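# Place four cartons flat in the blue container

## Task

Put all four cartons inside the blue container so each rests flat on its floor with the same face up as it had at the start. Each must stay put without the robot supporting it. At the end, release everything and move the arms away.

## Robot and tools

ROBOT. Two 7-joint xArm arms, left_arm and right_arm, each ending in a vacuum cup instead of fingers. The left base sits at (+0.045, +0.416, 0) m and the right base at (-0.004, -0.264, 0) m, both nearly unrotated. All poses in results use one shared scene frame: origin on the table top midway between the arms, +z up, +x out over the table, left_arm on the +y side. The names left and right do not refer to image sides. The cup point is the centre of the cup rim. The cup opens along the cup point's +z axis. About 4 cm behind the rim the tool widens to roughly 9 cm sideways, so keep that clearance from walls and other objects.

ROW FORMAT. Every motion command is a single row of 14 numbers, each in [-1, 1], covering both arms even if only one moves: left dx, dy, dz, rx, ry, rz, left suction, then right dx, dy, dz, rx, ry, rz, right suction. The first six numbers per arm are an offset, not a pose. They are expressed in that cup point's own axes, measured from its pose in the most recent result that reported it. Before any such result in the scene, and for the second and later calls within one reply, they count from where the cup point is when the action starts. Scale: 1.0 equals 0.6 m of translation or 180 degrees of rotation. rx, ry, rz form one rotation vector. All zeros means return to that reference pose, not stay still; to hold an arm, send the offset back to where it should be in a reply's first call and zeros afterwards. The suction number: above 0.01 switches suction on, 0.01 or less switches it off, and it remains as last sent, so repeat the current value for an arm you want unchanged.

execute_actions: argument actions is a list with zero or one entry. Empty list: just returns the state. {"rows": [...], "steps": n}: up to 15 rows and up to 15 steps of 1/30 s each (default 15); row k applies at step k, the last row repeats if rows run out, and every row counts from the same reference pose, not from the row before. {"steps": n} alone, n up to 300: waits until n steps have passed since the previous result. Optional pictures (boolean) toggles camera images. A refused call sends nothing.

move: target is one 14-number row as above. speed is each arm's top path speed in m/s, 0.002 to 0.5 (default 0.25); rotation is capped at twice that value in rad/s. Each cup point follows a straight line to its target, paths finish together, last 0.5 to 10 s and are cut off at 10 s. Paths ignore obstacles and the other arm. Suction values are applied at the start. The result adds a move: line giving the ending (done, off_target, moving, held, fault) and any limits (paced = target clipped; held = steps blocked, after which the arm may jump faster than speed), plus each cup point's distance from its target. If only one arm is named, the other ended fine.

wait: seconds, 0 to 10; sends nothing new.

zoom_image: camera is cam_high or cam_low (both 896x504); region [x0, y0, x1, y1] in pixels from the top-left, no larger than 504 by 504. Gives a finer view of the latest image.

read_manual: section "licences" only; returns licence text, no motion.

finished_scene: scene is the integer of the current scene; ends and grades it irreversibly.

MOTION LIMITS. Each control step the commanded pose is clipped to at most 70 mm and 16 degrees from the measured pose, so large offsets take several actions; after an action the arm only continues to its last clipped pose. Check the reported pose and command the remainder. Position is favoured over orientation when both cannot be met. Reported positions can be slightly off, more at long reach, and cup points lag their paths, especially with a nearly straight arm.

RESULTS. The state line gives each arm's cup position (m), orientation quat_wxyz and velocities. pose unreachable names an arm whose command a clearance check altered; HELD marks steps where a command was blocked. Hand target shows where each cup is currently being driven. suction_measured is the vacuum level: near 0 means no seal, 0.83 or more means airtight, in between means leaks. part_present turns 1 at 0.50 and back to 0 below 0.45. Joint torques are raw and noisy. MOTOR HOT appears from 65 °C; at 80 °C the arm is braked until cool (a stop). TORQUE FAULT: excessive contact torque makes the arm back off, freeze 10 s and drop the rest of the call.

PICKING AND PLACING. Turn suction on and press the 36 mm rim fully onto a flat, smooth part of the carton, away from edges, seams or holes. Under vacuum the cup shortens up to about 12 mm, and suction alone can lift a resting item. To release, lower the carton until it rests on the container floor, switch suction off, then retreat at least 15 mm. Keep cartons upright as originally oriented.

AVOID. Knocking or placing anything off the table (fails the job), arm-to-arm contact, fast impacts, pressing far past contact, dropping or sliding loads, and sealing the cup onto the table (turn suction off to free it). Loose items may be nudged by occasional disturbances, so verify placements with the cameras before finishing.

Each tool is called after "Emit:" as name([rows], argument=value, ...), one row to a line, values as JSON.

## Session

Emit:
execute_actions(actions=[])

Emit:
zoom_image(camera="cam_high", region=[280, 0, 600, 504])

Scene clock: 0.00 s of 6000.00 s.
left_arm: end_effector_position=(+0.4456, +0.4188, +0.2437) suction_measured=0.01 part_present=0 end_effector_quat_wxyz=(+0.001, -0.262, +0.965, -0.000) end_effector_velocity=(+0.000, -0.000, +0.000) end_effector_angular_velocity=(-0.000, -0.002, -0.001) | right_arm: end_effector_position=(+0.3967, -0.2719, +0.2425) suction_measured=0.00 part_present=0 end_effector_quat_wxyz=(-0.001, +0.271, +0.963, +0.001) end_effector_velocity=(-0.001, -0.000, -0.001) end_effector_angular_velocity=(-0.001, +0.003, +0.002)
Joint positions: left_arm=[ 0.001 -0.249  0.002  0.921  0.001  1.167  1.832] | right_arm=[ 0.001 -0.247 -0.001  0.92   0.002  1.168  2.882]
Joint velocities: left_arm=[ 0.    -0.    -0.001  0.001 -0.    -0.001  0.001] | right_arm=[-0.     0.    -0.    -0.002 -0.001  0.001 -0.002]
Joint torques (N m, as the arm reports them, + toward a larger angle): no reading
Hand target (left_arm): +0.446, +0.419, +0.244; +0.001, -0.262, +0.965, -0.000
Hand target (right_arm): +0.397, -0.272, +0.243; -0.001, +0.271, +0.963, +0.001

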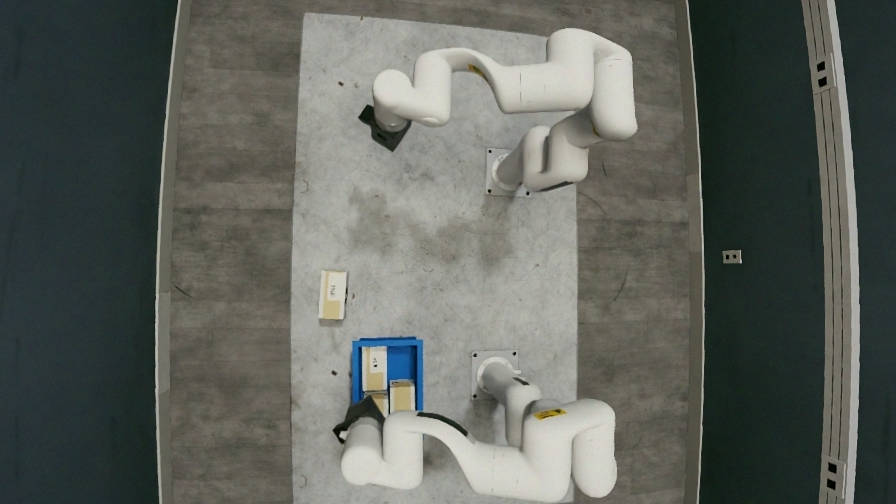

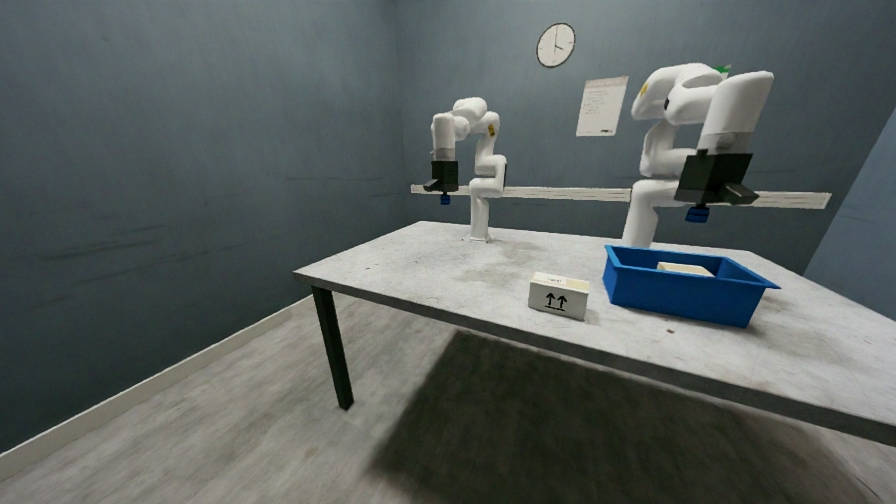

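Region (280, 0, 600, 504) of cam_high's 896x504 image, scaled by 1.000; it fills the left 320 columns of this view, and the rest is white.

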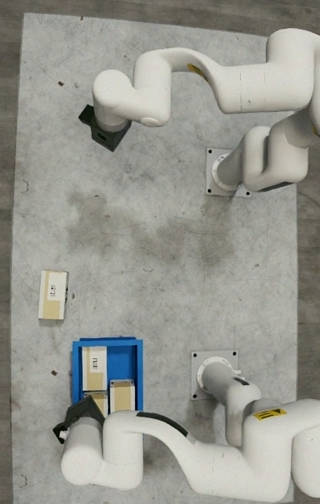

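Emit:
move(target=[0.052,-0.508,0.1,0,0,0.19,0,0,0,0,0,0,0,0], speed=0.35)

Emit:
zoom_image(camera="cam_high", region=[290, 250, 490, 470])

Scene clock: 5.03 s of 6000.00 s.
left_arm: end_effector_position=(+0.5727, +0.1400, +0.1840) suction_measured=0.01 part_present=0 end_effector_quat_wxyz=(+0.002, +0.033, +0.999, -0.000) end_effector_velocity=(-0.005, -0.007, -0.004) end_effector_angular_velocity=(-0.000, +0.010, -0.012) | right_arm: end_effector_position=(+0.3967, -0.2719, +0.2425) suction_measured=0.00 part_present=0 end_effector_quat_wxyz=(-0.001, +0.271, +0.963, +0.001) end_effector_velocity=(-0.000, +0.000, -0.000) end_effector_angular_velocity=(+0.001, +0.001, -0.002)
Joint positions: left_arm=[-0.29   0.459 -0.246  1.608  0.12   1.159  1.866] | right_arm=[ 0.001 -0.247 -0.001  0.92   0.002  1.168  2.882]
Joint velocities: left_arm=[-0.008  0.008 -0.005  0.001 -0.001  0.002  0.001] | right_arm=[ 0.001  0.    -0.    -0.001  0.001  0.     0.002]
Joint torques (N m, as the arm reports them, + toward a larger angle): left_arm=[ -0.18 -28.77  -2.77  18.84   0.35  -1.14   0.8 ] | right_arm=[  0.51 -17.67  -0.58  10.32  -1.06  -0.73   0.41]
Hand target (left_arm): +0.572, +0.139, +0.183; +0.001, +0.034, +0.999, -0.000
Hand target (right_arm): +0.397, -0.272, +0.243; -0.001, +0.271, +0.963, +0.001
Off the commanded pose (left_arm): 0.000 m, 0 deg.
Off the commanded pose (right_arm): 0.000 m, 0 deg.
After step 90, 0.60 s passed at rest.
move: done

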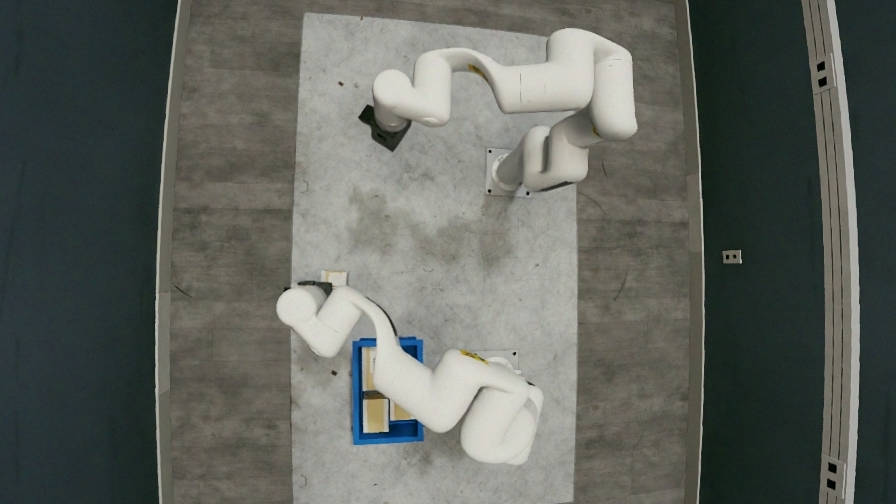

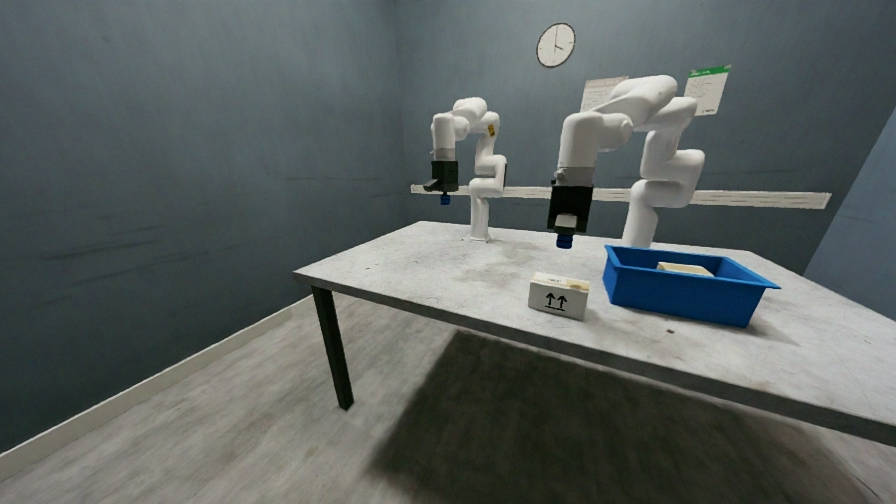

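Region (290, 250, 490, 470) of cam_high's 896x504 image, scaled by 2.291, with more detail than that image has; it fills the left 458 columns of this view, and the rest is white.

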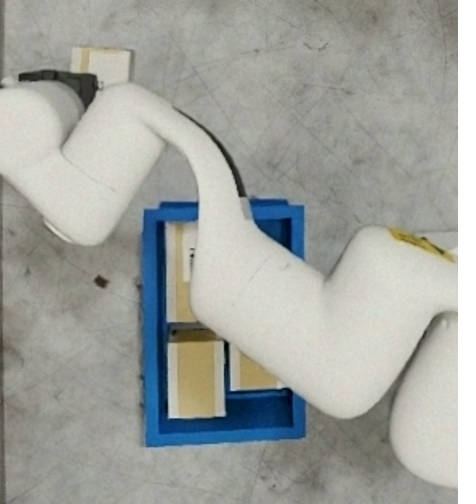

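Emit:
move(target=[0.388,0.557,0.03,0,0,-0.028,0,0,0,0,0,0,0,0], speed=0.35)

Emit:
zoom_image(camera="cam_high", region=[290, 250, 490, 470])

Emit:
zoom_image(camera="cam_low", region=[500, 180, 800, 340])

Scene clock: 10.40 s of 6000.00 s.
left_arm: end_effector_position=(+0.3631, +0.4889, +0.1660) suction_measured=0.01 part_present=0 end_effector_quat_wxyz=(+0.002, -0.010, +1.000, +0.000) end_effector_velocity=(-0.003, +0.002, -0.002) end_effector_angular_velocity=(-0.003, +0.004, +0.004) | right_arm: end_effector_position=(+0.3967, -0.2719, +0.2425) suction_measured=0.00 part_present=0 end_effector_quat_wxyz=(-0.001, +0.271, +0.963, +0.001) end_effector_velocity=(+0.000, +0.000, +0.000) end_effector_angular_velocity=(+0.001, -0.001, -0.001)
Joint positions: left_arm=[ 0.115 -0.438  0.102  0.531  0.052  0.964  2.517] | right_arm=[ 0.001 -0.247 -0.001  0.92   0.002  1.168  2.882]
Joint velocities: left_arm=[ 0.005 -0.002  0.005 -0.005 -0.     0.001  0.005] | right_arm=[-0.    -0.    -0.     0.001  0.001 -0.     0.001]
Joint torques (N m, as the arm reports them, + toward a larger angle): left_arm=[ 0.33 -8.85 -0.43 18.35  0.49 -1.16  0.63] | right_arm=[ -0.1  -17.32  -0.56  10.36  -1.03  -0.72   0.23]
Hand target (left_arm): +0.363, +0.489, +0.166; +0.002, -0.011, +1.000, -0.000
Hand target (right_arm): +0.397, -0.272, +0.243; -0.001, +0.271, +0.963, +0.001
Off the commanded pose (left_arm): 0.001 m, 0 deg.
Off the commanded pose (right_arm): 0.000 m, 0 deg.
After step 90, 0.73 s passed at rest.
move: done

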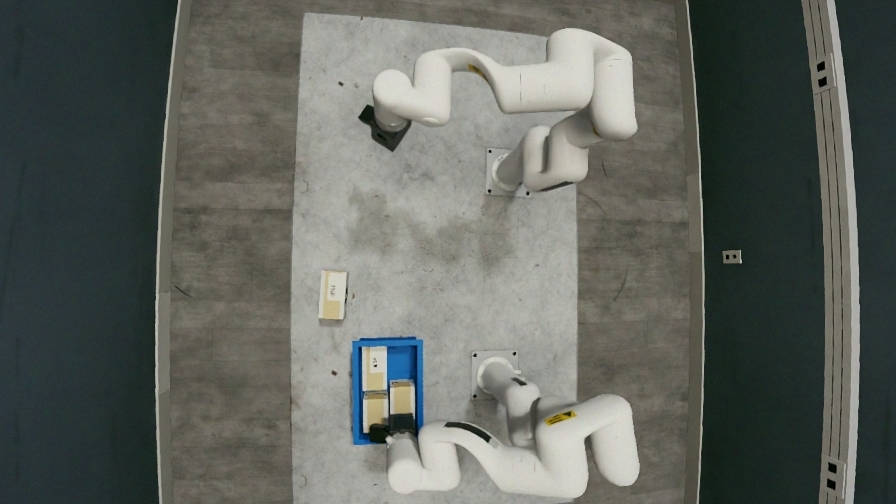

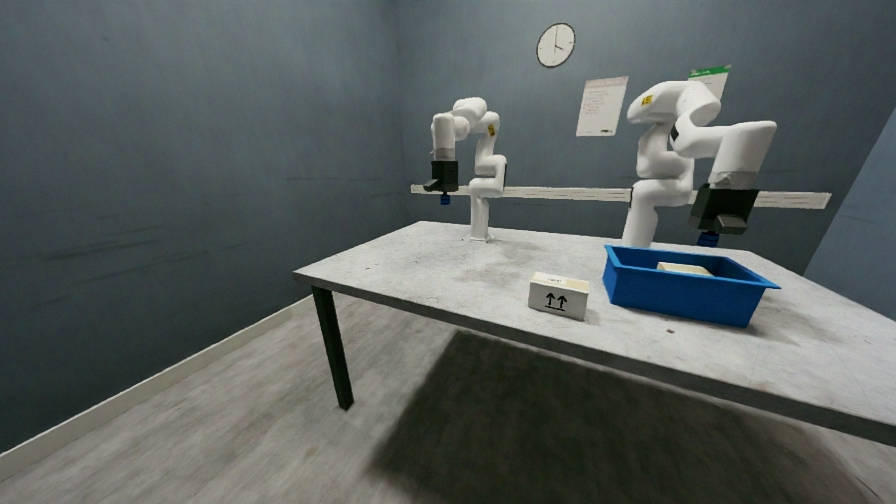

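Region (290, 250, 490, 470) of cam_high's 896x504 image, scaled by 2.291, with more detail than that image has; it fills the left 458 columns of this view, and the rest is white.

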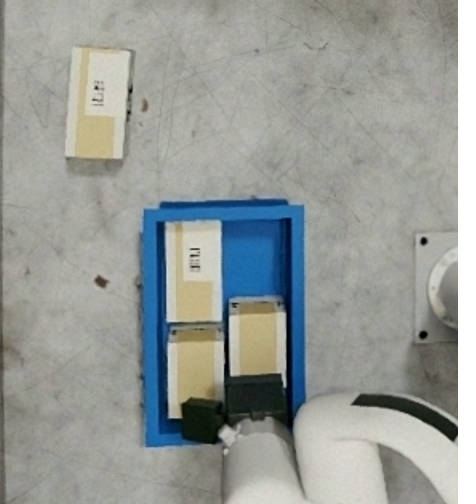

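Region (500, 180, 800, 340) of cam_low's 896x504 image, scaled by 1.680, with more detail than that image has; it fills the top 269 rows of this view, and the rest is white.

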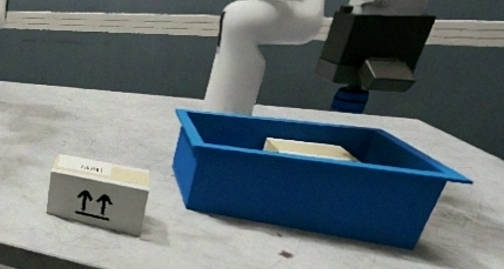

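Emit:
move(target=[0,-0.042,0.11,0,0,0,0,0,0,0,0,0,0,0], speed=0.1)

Emit:
move(target=[0,0,0.025,0,0,0,1,0,0,0,0,0,0,0], speed=0.02)

Emit:
zoom_image(camera="cam_low", region=[580, 180, 800, 340])

Scene clock: 14.10 s of 6000.00 s.
left_arm: end_effector_position=(+0.3640, +0.4637, +0.1004) suction_measured=0.01 part_present=0 end_effector_quat_wxyz=(+0.002, -0.010, +1.000, +0.000) end_effector_velocity=(-0.000, -0.000, -0.000) end_effector_angular_velocity=(-0.000, +0.000, -0.000) | right_arm: end_effector_position=(+0.3967, -0.2719, +0.2425) suction_measured=0.00 part_present=0 end_effector_quat_wxyz=(-0.001, +0.271, +0.963, +0.001) end_effector_velocity=(+0.000, +0.000, -0.000) end_effector_angular_velocity=(+0.001, -0.001, -0.002)
Joint positions: left_arm=[ 0.081 -0.313  0.067  0.416  0.031  0.725  2.46 ] | right_arm=[ 0.001 -0.247 -0.001  0.92   0.002  1.168  2.882]
Joint velocities: left_arm=[-0.     0.    -0.001 -0.001 -0.    -0.001 -0.001] | right_arm=[-0.     0.    -0.     0.     0.001 -0.001  0.002]
Joint torques (N m, as the arm reports them, + toward a larger angle): left_arm=[ 0.07 -9.31 -0.2  16.83  0.23 -1.23  0.79] | right_arm=[  0.38 -18.03  -0.64  10.33  -1.21  -0.73   0.35]
Hand target (left_arm): +0.364, +0.464, +0.100; +0.002, -0.010, +1.000, +0.000
Hand target (right_arm): +0.397, -0.272, +0.243; -0.001, +0.271, +0.963, +0.001
Off the commanded pose (left_arm): 0.000 m, 0 deg.
Off the commanded pose (right_arm): 0.000 m, 0 deg.
move: done

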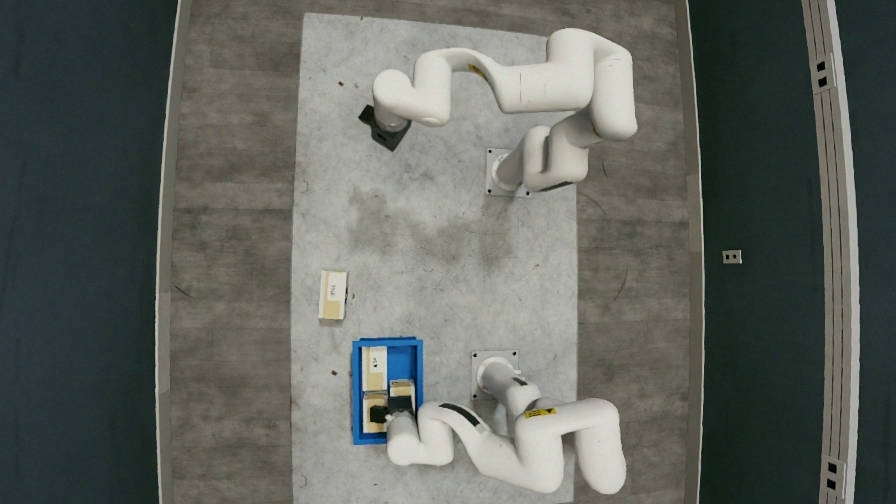

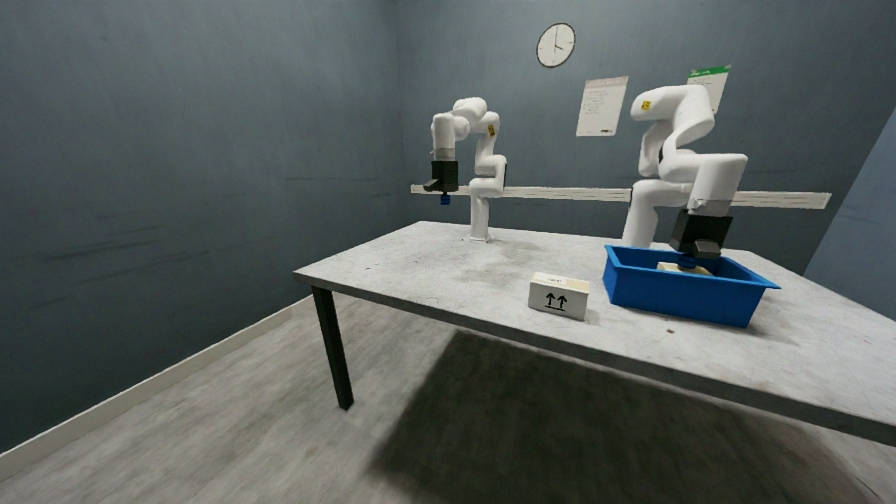

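Scene clock: 15.07 s of 6000.00 s.
left_arm: end_effector_position=(+0.3638, +0.4637, +0.0852) suction_measured=0.91 part_present=1 end_effector_quat_wxyz=(+0.002, -0.010, +1.000, +0.000) end_effector_velocity=(+0.004, +0.001, +0.003) end_effector_angular_velocity=(+0.002, -0.011, +0.000) | right_arm: end_effector_position=(+0.3967, -0.2719, +0.2425) suction_measured=0.00 part_present=0 end_effector_quat_wxyz=(-0.001, +0.271, +0.963, +0.001) end_effector_velocity=(-0.000, +0.000, -0.000) end_effector_angular_velocity=(+0.001, +0.001, -0.002)
Joint positions: left_arm=[ 0.08  -0.271  0.068  0.399  0.029  0.666  2.462] | right_arm=[ 0.001 -0.247 -0.001  0.92   0.002  1.168  2.882]
Joint velocities: left_arm=[-0.    -0.001  0.001  0.006  0.002 -0.004 -0.001] | right_arm=[-0.     0.     0.    -0.     0.001  0.001  0.002]
Joint torques (N m, as the arm reports them, + toward a larger angle): left_arm=[ -1.08 -11.95  -0.08  17.85   0.32  -1.61   0.87] | right_arm=[  0.49 -17.76  -0.33  10.42  -1.2   -0.88   0.25]
Hand target (left_arm): +0.364, +0.464, +0.085; +0.002, -0.010, +1.000, +0.000
Hand target (right_arm): +0.397, -0.272, +0.243; -0.001, +0.271, +0.963, +0.001
Off the commanded pose (left_arm): 0.000 m, 0 deg.
Off the commanded pose (right_arm): 0.000 m, 0 deg.
move: done

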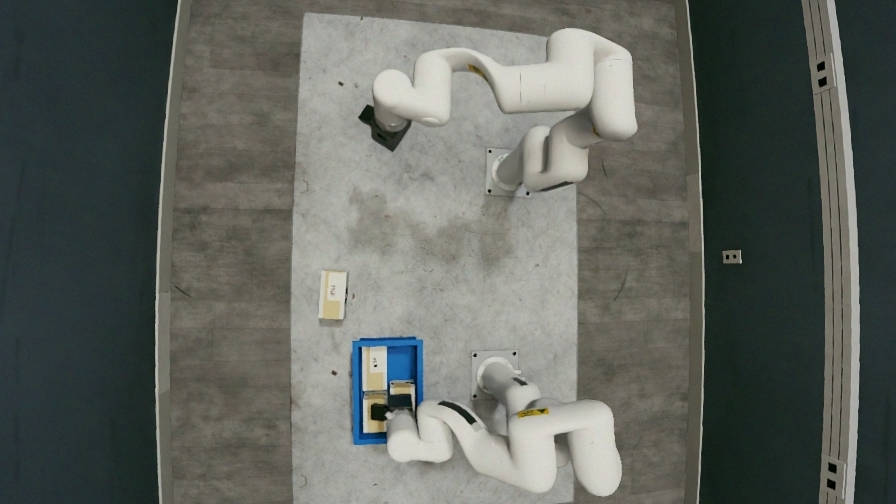

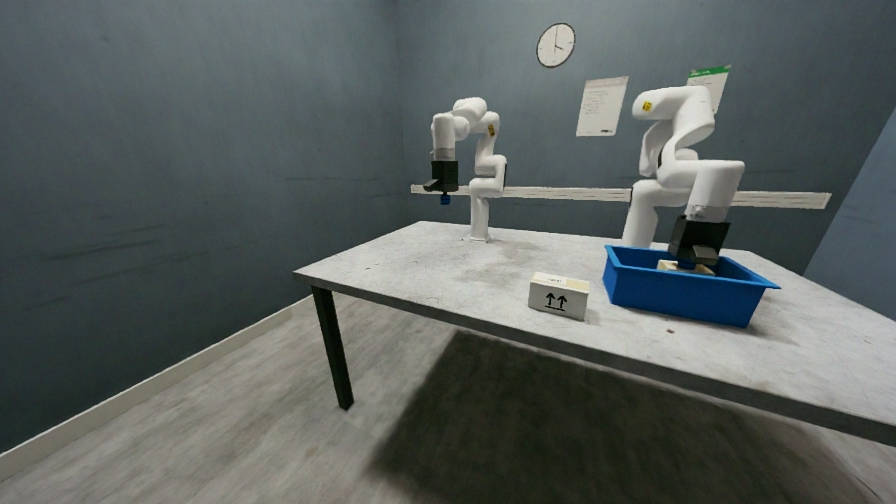

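Region (580, 180, 800, 340) of cam_low's 896x504 image, scaled by 2.291, with more detail than that image has; it fills the top 367 rows of this view, and the rest is white.

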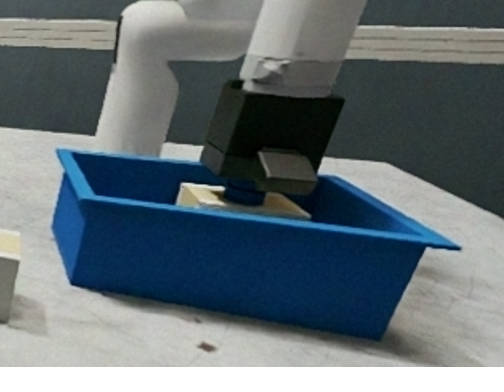

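Emit:
move(target=[0,0.064,-0.003,0,0,0,1,0,0,0,0,0,0,0], speed=0.04)

Emit:
move(target=[0,0,0.013,0,0,0,1,0,0,0,0,0,0,0], speed=0.015)

Emit:
zoom_image(camera="cam_high", region=[330, 320, 450, 460])

Scene clock: 18.77 s of 6000.00 s.
left_arm: end_effector_position=(+0.3629, +0.5020, +0.0869) suction_measured=0.96 part_present=1 end_effector_quat_wxyz=(+0.002, -0.010, +1.000, +0.000) end_effector_velocity=(-0.000, +0.001, +0.000) end_effector_angular_velocity=(+0.001, -0.001, -0.000) | right_arm: end_effector_position=(+0.3967, -0.2719, +0.2425) suction_measured=0.00 part_present=0 end_effector_quat_wxyz=(-0.001, +0.271, +0.963, +0.001) end_effector_velocity=(+0.000, +0.000, +0.001) end_effector_angular_velocity=(+0.002, -0.002, +0.001)
Joint positions: left_arm=[ 0.13  -0.252  0.136  0.424  0.054  0.671  2.559] | right_arm=[ 0.001 -0.247 -0.001  0.92   0.002  1.168  2.882]
Joint velocities: left_arm=[ 0.001 -0.     0.    -0.     0.001 -0.001  0.001] | right_arm=[ 0.    -0.     0.     0.001  0.002 -0.    -0.001]
Joint torques (N m, as the arm reports them, + toward a larger angle): left_arm=[  0.55 -11.63   0.48  17.64  -0.14  -1.54   0.87] | right_arm=[  0.44 -17.9   -0.24  10.28  -1.17  -0.92   0.44]
Hand target (left_arm): +0.363, +0.502, +0.087; +0.002, -0.010, +1.000, +0.000
Hand target (right_arm): +0.397, -0.272, +0.243; -0.001, +0.271, +0.963, +0.001
Off the commanded pose (left_arm): 0.000 m, 0 deg.
Off the commanded pose (right_arm): 0.000 m, 0 deg.
move: done

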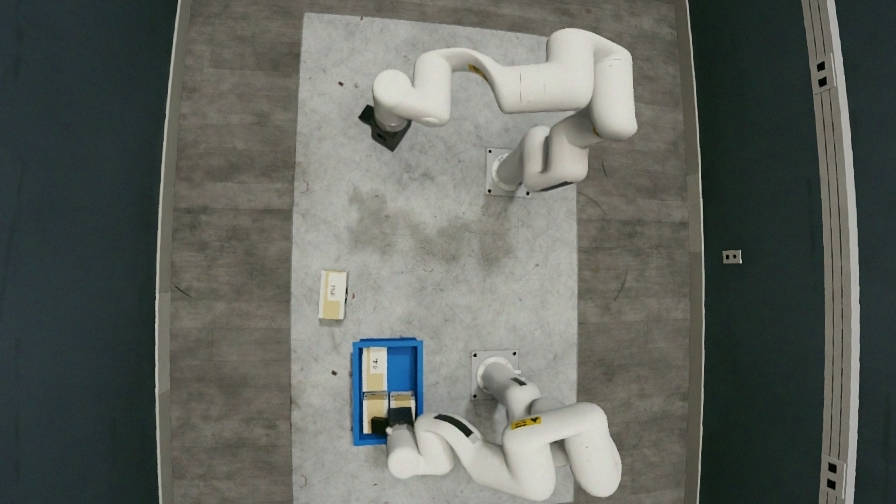

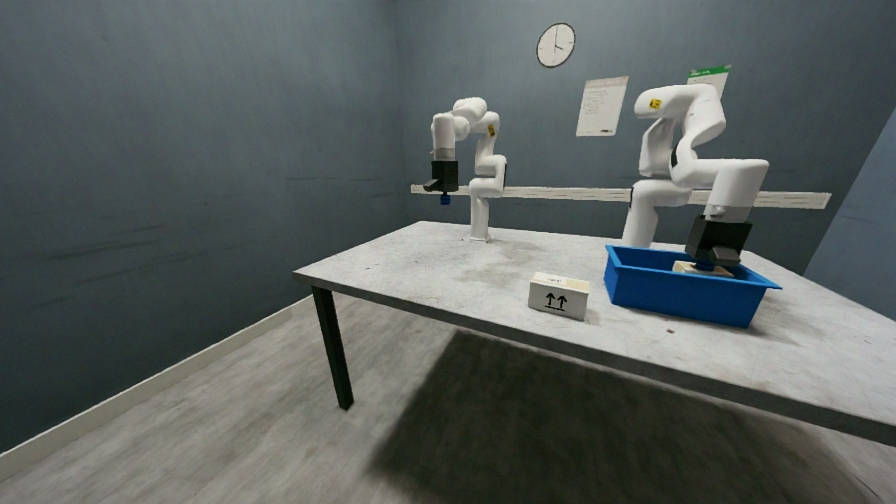

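Scene clock: 19.50 s of 6000.00 s.
left_arm: end_effector_position=(+0.3630, +0.5021, +0.0792) suction_measured=0.96 part_present=1 end_effector_quat_wxyz=(+0.002, -0.010, +1.000, +0.000) end_effector_velocity=(+0.000, -0.000, -0.000) end_effector_angular_velocity=(+0.001, -0.001, -0.002) | right_arm: end_effector_position=(+0.3967, -0.2719, +0.2425) suction_measured=0.00 part_present=0 end_effector_quat_wxyz=(-0.001, +0.271, +0.963, +0.001) end_effector_velocity=(-0.000, +0.000, +0.000) end_effector_angular_velocity=(+0.000, -0.000, +0.001)
Joint positions: left_arm=[ 0.129 -0.229  0.137  0.417  0.052  0.641  2.561] | right_arm=[ 0.001 -0.247 -0.001  0.92   0.002  1.168  2.882]
Joint velocities: left_arm=[-0.001  0.     0.    -0.     0.001 -0.001  0.   ] | right_arm=[ 0.    -0.    -0.    -0.     0.     0.    -0.001]
Joint torques (N m, as the arm reports them, + toward a larger angle): left_arm=[  0.89 -12.3    0.88  17.26   0.27  -1.37   0.37] | right_arm=[  0.04 -17.43  -0.3   10.36  -0.98  -0.76   0.4 ]
Hand target (left_arm): +0.363, +0.502, +0.079; +0.002, -0.010, +1.000, +0.000
Hand target (right_arm): +0.397, -0.272, +0.243; -0.001, +0.271, +0.963, +0.001
Off the commanded pose (left_arm): 0.000 m, 0 deg.
Off the commanded pose (right_arm): 0.000 m, 0 deg.
move: done

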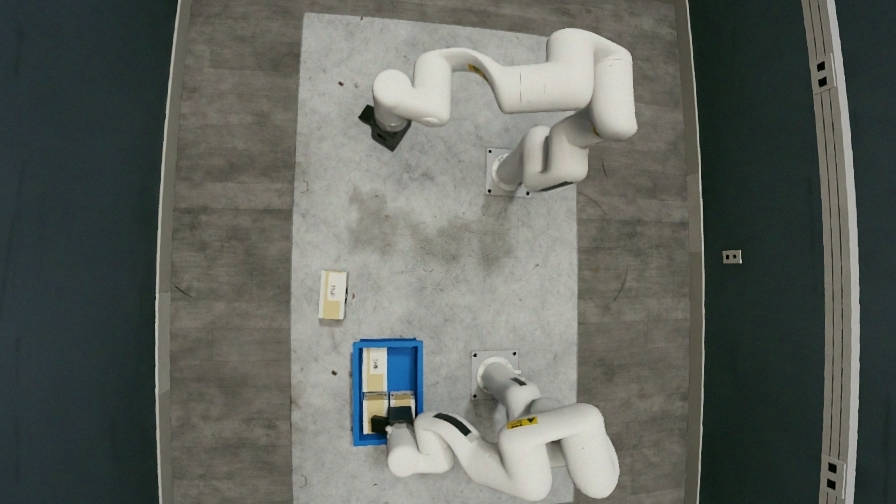

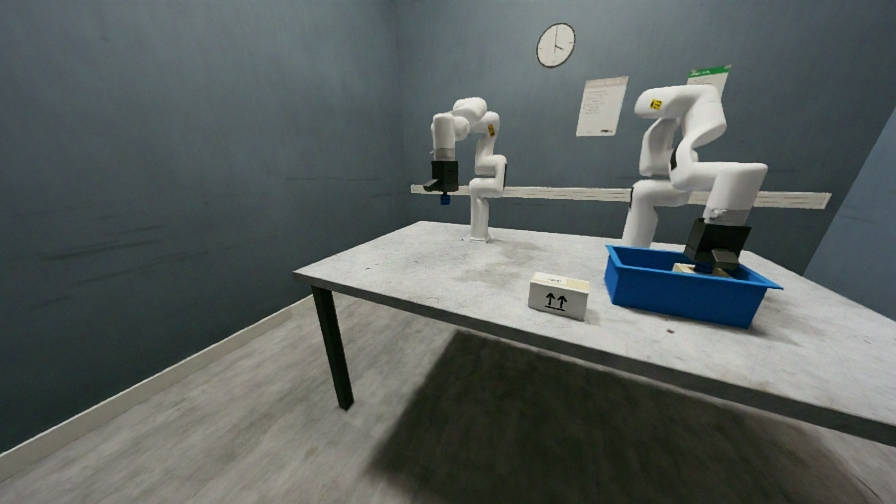

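Region (330, 320, 450, 460) of cam_high's 896x504 image, scaled by 3.600, with more detail than that image has; it fills the left 432 columns of this view, and the rest is white.

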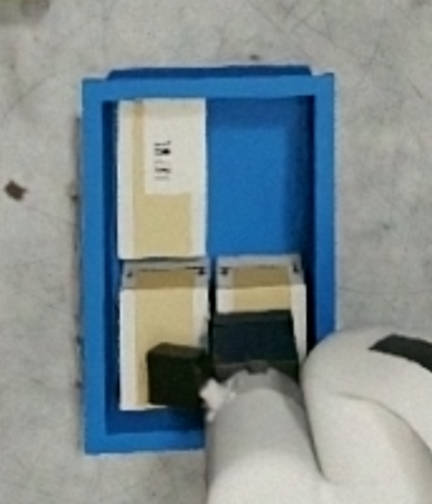

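Emit:
move(target=[0,0.004,0.005,0,0,0,1,0,0,0,0,0,0,0], speed=0.01)

Emit:
execute_actions([
  {"rows":[[0,0,0,0,0,0,0,0,0,0,0,0,0,0]],"steps":8},
], pictures=false)

Emit:
move(target=[0,0,-0.13,0,0,0,0,0,0,0,0,0,0,0], speed=0.15)

Emit:
move(target=[-0.338,-0.63,0,0,0,0.029,0,0,0,0,0,0,0,0], speed=0.35)

Emit:
move(target=[0,0,0.12,0,0,0,0,0,0,0,0,0,0,0], speed=0.12)

Emit:
zoom_image(camera="cam_low", region=[500, 200, 660, 340])

Emit:
zoom_image(camera="cam_high", region=[270, 240, 410, 360])

Scene clock: 27.33 s of 6000.00 s.
left_arm: end_effector_position=(+0.3641, +0.5046, +0.0773) suction_measured=0.96 part_present=1 end_effector_quat_wxyz=(+0.003, -0.009, +1.000, +0.001) end_effector_velocity=(-0.001, -0.000, -0.001) end_effector_angular_velocity=(-0.000, +0.001, +0.001) | right_arm: end_effector_position=(+0.3967, -0.2719, +0.2425) suction_measured=0.00 part_present=0 end_effector_quat_wxyz=(-0.001, +0.271, +0.963, +0.001) end_effector_velocity=(+0.000, +0.000, -0.000) end_effector_angular_velocity=(+0.001, -0.001, -0.002)
Joint positions: left_arm=[ 0.132 -0.22   0.141  0.418  0.052  0.629  2.569] | right_arm=[ 0.001 -0.247 -0.001  0.92   0.002  1.168  2.882]
Joint velocities: left_arm=[ 0.001  0.001 -0.001 -0.001 -0.    -0.002 -0.001] | right_arm=[-0.    -0.    -0.    -0.001  0.001 -0.001  0.002]
Joint torques (N m, as the arm reports them, + toward a larger angle): left_arm=[ 2.6  -7.28  1.75 12.33  0.53 -1.48  0.94] | right_arm=[  0.44 -17.85  -0.28  10.12  -1.07  -0.85   0.28]
Hand target (left_arm): +0.363, +0.504, +0.076; +0.002, -0.010, +1.000, +0.000
Hand target (right_arm): +0.397, -0.272, +0.243; -0.001, +0.271, +0.963, +0.001
Off the commanded pose (left_arm): 0.002 m, 0 deg.
Off the commanded pose (right_arm): 0.000 m, 0 deg.
After step 90, 4.13 s passed at rest.
move: done

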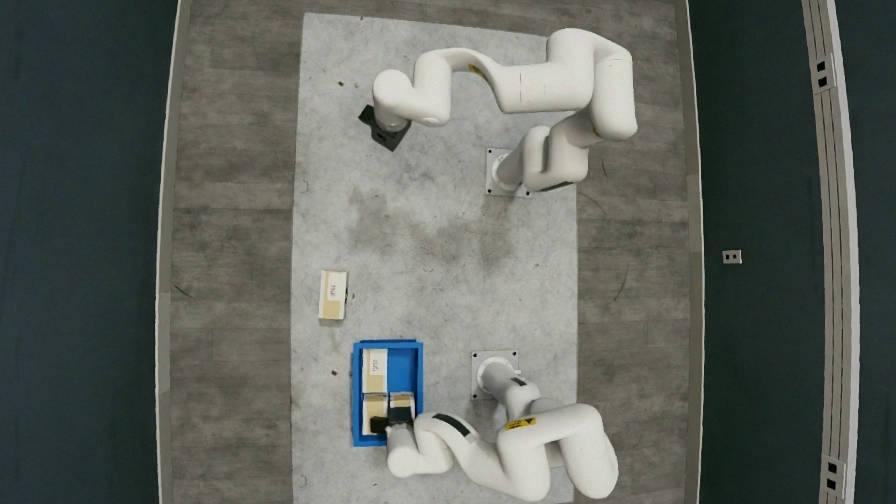

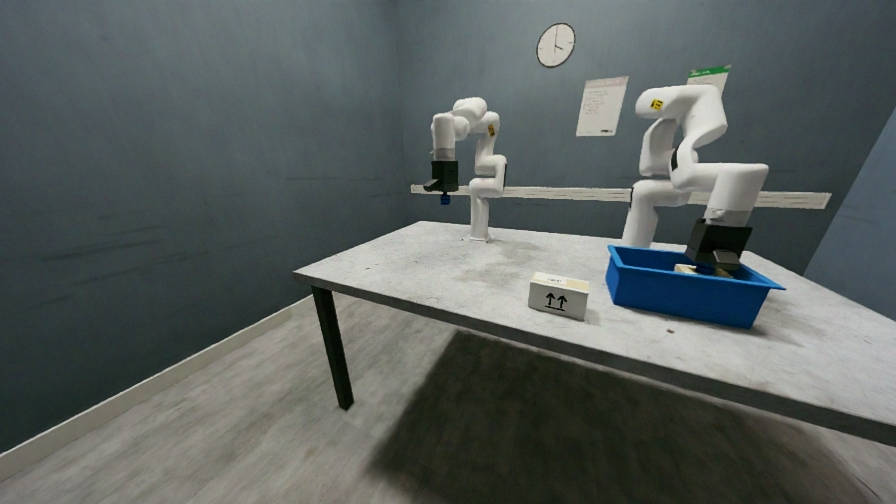

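Scene clock: 27.60 s of 6000.00 s.
left_arm: end_effector_position=(+0.3649, +0.5050, +0.0780) suction_measured=0.01 part_present=0 end_effector_quat_wxyz=(+0.005, -0.010, +1.000, +0.001) end_effector_velocity=(-0.001, -0.001, -0.001) end_effector_angular_velocity=(+0.000, +0.003, -0.003) | right_arm: end_effector_position=(+0.3967, -0.2719, +0.2425) suction_measured=0.00 part_present=0 end_effector_quat_wxyz=(-0.001, +0.271, +0.963, +0.001) end_effector_velocity=(-0.000, -0.000, +0.000) end_effector_angular_velocity=(+0.000, -0.000, -0.001)
Joint positions: left_arm=[ 0.132 -0.22   0.142  0.419  0.052  0.629  2.568] | right_arm=[ 0.001 -0.247 -0.001  0.92   0.002  1.168  2.882]
Joint velocities: left_arm=[-0.002  0.002  0.    -0.001  0.002  0.    -0.001] | right_arm=[-0.    -0.001 -0.    -0.     0.    -0.     0.   ]
Joint torques (N m, as the arm reports them, + toward a larger angle): left_arm=[ 1.11 -6.63  0.85 11.3   0.55 -0.97  1.19] | right_arm=[ -0.21 -17.65  -0.61  10.53  -1.32  -0.89   0.39]
Hand target (left_arm): +0.364, +0.505, +0.077; +0.003, -0.009, +1.000, +0.001
Hand target (right_arm): +0.397, -0.272, +0.243; -0.001, +0.271, +0.963, +0.001
Off the commanded pose (left_arm): 0.001 m, 0 deg.
Off the commanded pose (right_arm): 0.000 m, 0 deg.
Steps of this call (steps 1 to 8: all 8 steps of this action). Readings (end_effector_position | what the end effector reports):
1: left_arm (+0.3641, +0.5046, +0.0773) | right_arm (+0.3967, -0.2719, +0.2425) | left_arm suction_measured=0.73 part_present=1 | right_arm suction_measured=0.00 part_present=0
2: left_arm (+0.3643, +0.5046, +0.0775) | right_arm (+0.3967, -0.2719, +0.2425) | left_arm suction_measured=0.29 part_present=0 | right_arm suction_measured=0.00 part_present=0
4: left_arm (+0.3651, +0.5051, +0.0781) | right_arm (+0.3967, -0.2719, +0.2425) | left_arm suction_measured=0.01 part_present=0 | right_arm suction_measured=0.00 part_present=0
8: the state above

Scene clock: 28.77 s of 6000.00 s.
left_arm: end_effector_position=(+0.3637, +0.5046, +0.1551) suction_measured=0.01 part_present=0 end_effector_quat_wxyz=(+0.003, -0.009, +1.000, +0.001) end_effector_velocity=(+0.003, +0.001, +0.004) end_effector_angular_velocity=(+0.002, -0.010, +0.001) | right_arm: end_effector_position=(+0.3967, -0.2719, +0.2425) suction_measured=0.00 part_present=0 end_effector_quat_wxyz=(-0.001, +0.271, +0.963, +0.001) end_effector_velocity=(-0.001, +0.000, -0.001) end_effector_angular_velocity=(-0.001, +0.002, +0.002)
Joint positions: left_arm=[ 0.137 -0.406  0.127  0.521  0.063  0.919  2.556] | right_arm=[ 0.001 -0.247 -0.001  0.92   0.002  1.168  2.882]
Joint velocities: left_arm=[-0.    -0.003 -0.     0.008 -0.001  0.001 -0.001] | right_arm=[ 0.001 -0.     0.    -0.001 -0.001  0.001 -0.001]
Joint torques (N m, as the arm reports them, + toward a larger angle): left_arm=[ 0.24 -9.16 -0.66 18.25  0.2  -1.24  0.82] | right_arm=[  0.53 -17.7   -0.28  10.55  -1.05  -1.     0.61]
Hand target (left_arm): +0.364, +0.505, +0.156; +0.004, -0.009, +1.000, +0.001
Hand target (right_arm): +0.397, -0.272, +0.243; -0.001, +0.271, +0.963, +0.001
Off the commanded pose (left_arm): 0.001 m, 0 deg.
Off the commanded pose (right_arm): 0.000 m, 0 deg.
move: done

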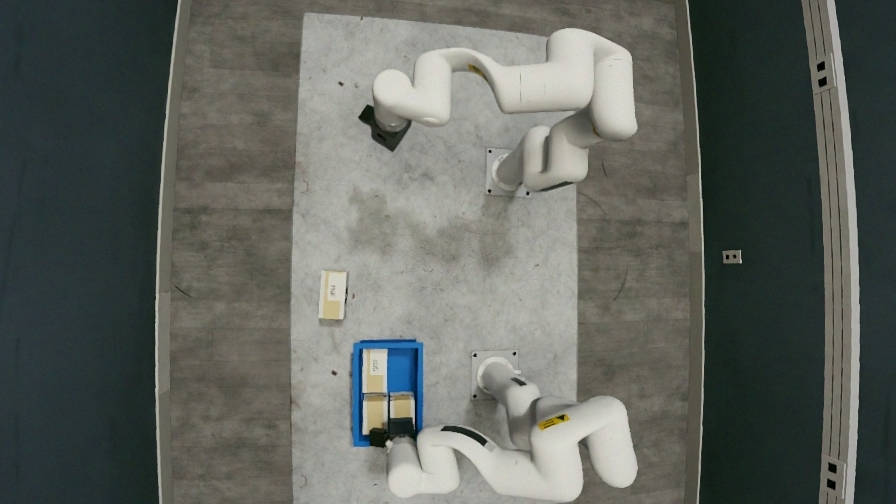

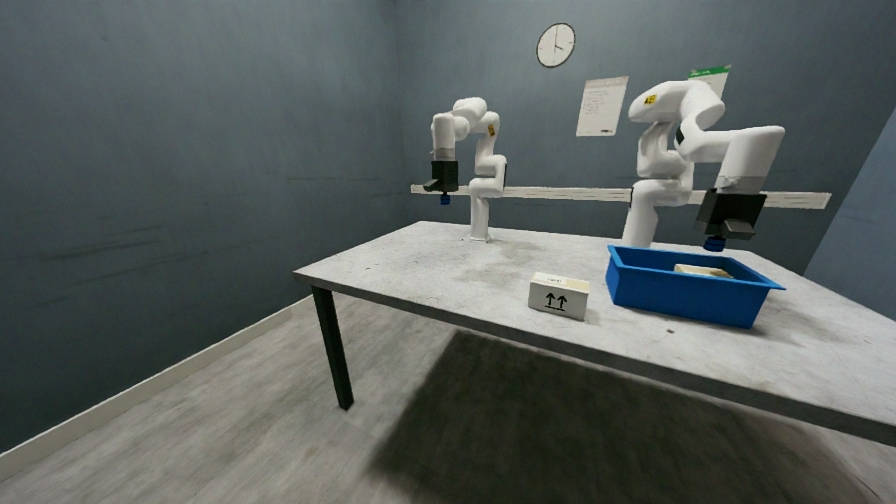

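Scene clock: 30.57 s of 6000.00 s.
left_arm: end_effector_position=(+0.5737, +0.1303, +0.1556) suction_measured=0.01 part_present=0 end_effector_quat_wxyz=(+0.004, +0.036, +0.999, +0.001) end_effector_velocity=(-0.003, -0.005, -0.003) end_effector_angular_velocity=(+0.001, +0.006, -0.011) | right_arm: end_effector_position=(+0.3967, -0.2719, +0.2425) suction_measured=0.00 part_present=0 end_effector_quat_wxyz=(-0.001, +0.271, +0.963, +0.001) end_effector_velocity=(-0.000, +0.000, +0.000) end_effector_angular_velocity=(-0.000, +0.000, -0.002)
Joint positions: left_arm=[-0.292  0.502 -0.262  1.586  0.146  1.097  1.842] | right_arm=[ 0.001 -0.247 -0.001  0.92   0.002  1.168  2.882]
Joint velocities: left_arm=[-0.006  0.006 -0.004  0.002  0.001  0.002  0.001] | right_arm=[ 0.    -0.    -0.     0.    -0.     0.001  0.002]
Joint torques (N m, as the arm reports them, + toward a larger angle): left_arm=[ -0.46 -29.85  -2.19  18.94   0.63  -1.01   0.79] | right_arm=[  0.52 -17.83  -0.47  10.56  -1.18  -0.66   0.42]
Hand target (left_arm): +0.574, +0.130, +0.155; +0.003, +0.036, +0.999, +0.001
Hand target (right_arm): +0.397, -0.272, +0.243; -0.001, +0.271, +0.963, +0.001
Off the commanded pose (left_arm): 0.000 m, 0 deg.
Off the commanded pose (right_arm): 0.000 m, 0 deg.
move: done

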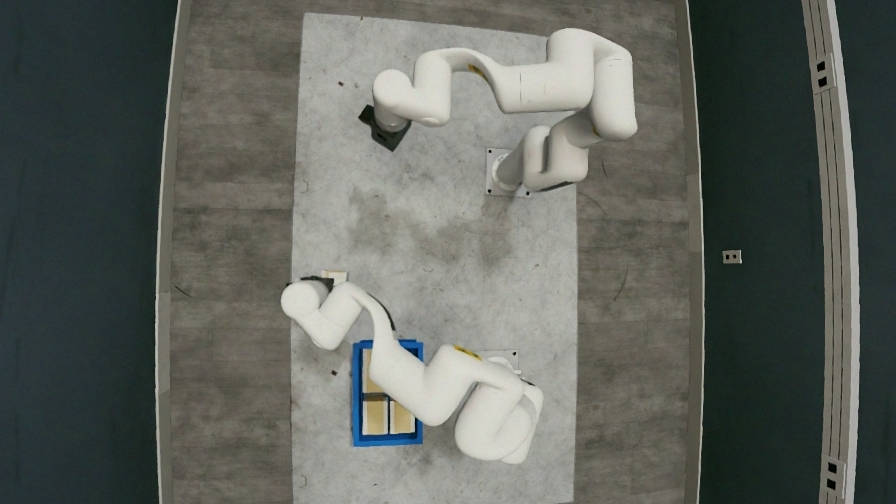

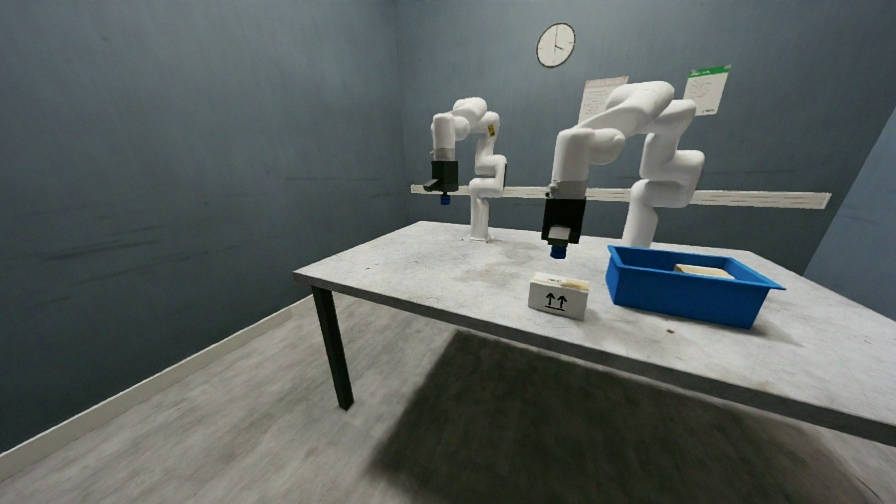

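Scene clock: 31.63 s of 6000.00 s.
left_arm: end_effector_position=(+0.5742, +0.1302, +0.0840) suction_measured=0.01 part_present=0 end_effector_quat_wxyz=(+0.004, +0.036, +0.999, +0.000) end_effector_velocity=(-0.003, +0.003, -0.007) end_effector_angular_velocity=(+0.009, +0.012, -0.000) | right_arm: end_effector_position=(+0.3967, -0.2719, +0.2425) suction_measured=0.00 part_present=0 end_effector_quat_wxyz=(-0.001, +0.271, +0.963, +0.001) end_effector_velocity=(-0.000, -0.000, -0.000) end_effector_angular_velocity=(-0.001, +0.000, +0.003)
Joint positions: left_arm=[-0.298  0.589 -0.246  1.507  0.175  0.932  1.823] | right_arm=[ 0.001 -0.247 -0.001  0.92   0.002  1.168  2.882]
Joint velocities: left_arm=[ 0.001  0.006  0.002 -0.007  0.003  0.001  0.   ] | right_arm=[-0.    -0.    -0.    -0.001 -0.001  0.    -0.002]
Joint torques (N m, as the arm reports them, + toward a larger angle): left_arm=[ -0.15 -30.84  -3.14  17.96   0.46  -1.03   0.69] | right_arm=[  0.58 -17.99  -0.5   10.46  -1.02  -0.71   0.53]
Hand target (left_arm): +0.574, +0.130, +0.084; +0.004, +0.036, +0.999, +0.001
Hand target (right_arm): +0.397, -0.272, +0.243; -0.001, +0.271, +0.963, +0.001
Off the commanded pose (left_arm): 0.000 m, 0 deg.
Off the commanded pose (right_arm): 0.000 m, 0 deg.
move: done

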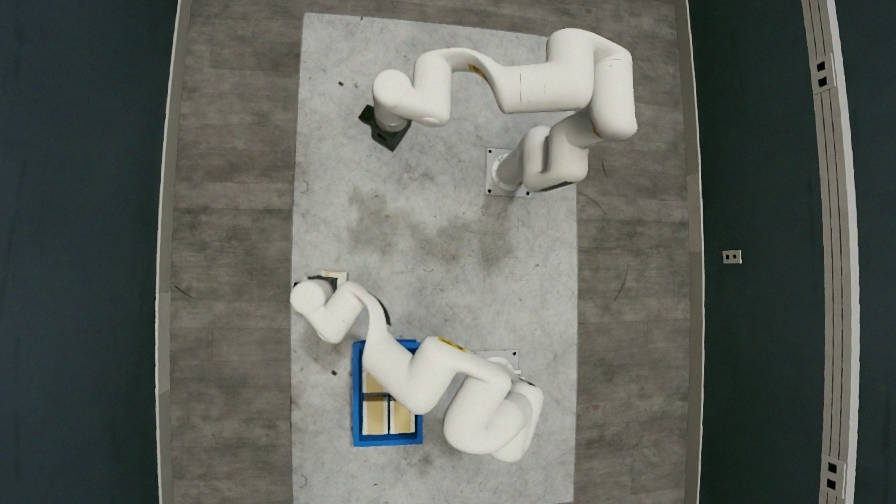

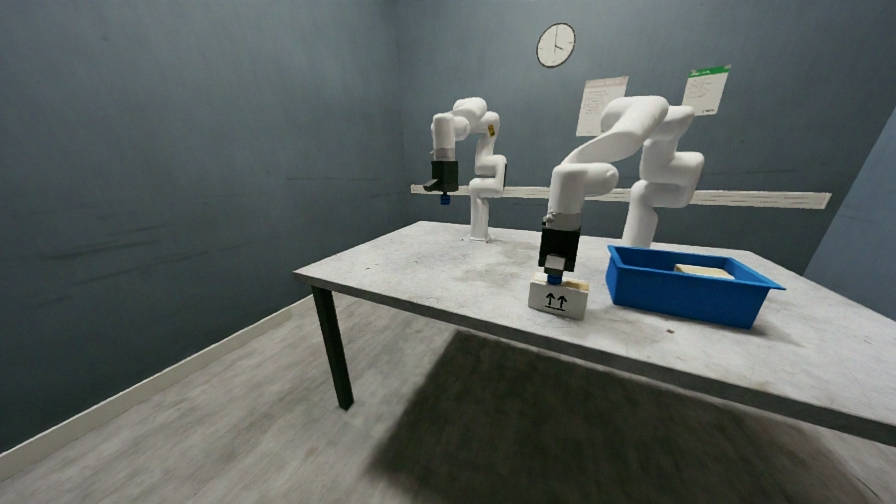

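Region (500, 200, 660, 340) of cam_low's 896x504 image, scaled by 3.150, with more detail than that image has; it fills the top 441 rows of this view, and the rest is white.

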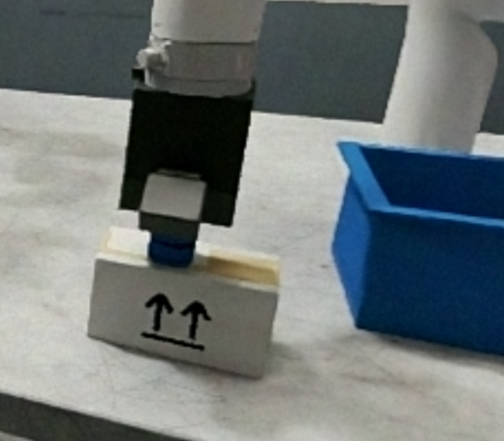

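Region (270, 240, 410, 360) of cam_high's 896x504 image, scaled by 3.600, with more detail than that image has; it fills the top 432 rows of this view, and the rest is white.

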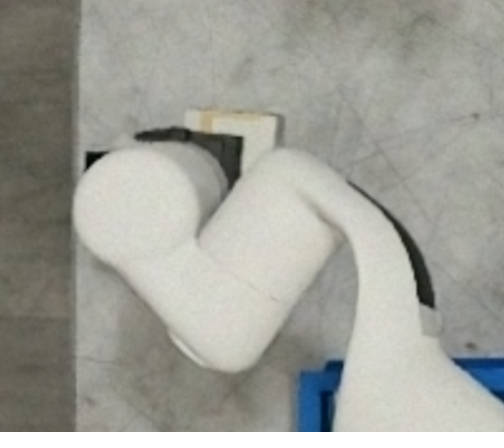

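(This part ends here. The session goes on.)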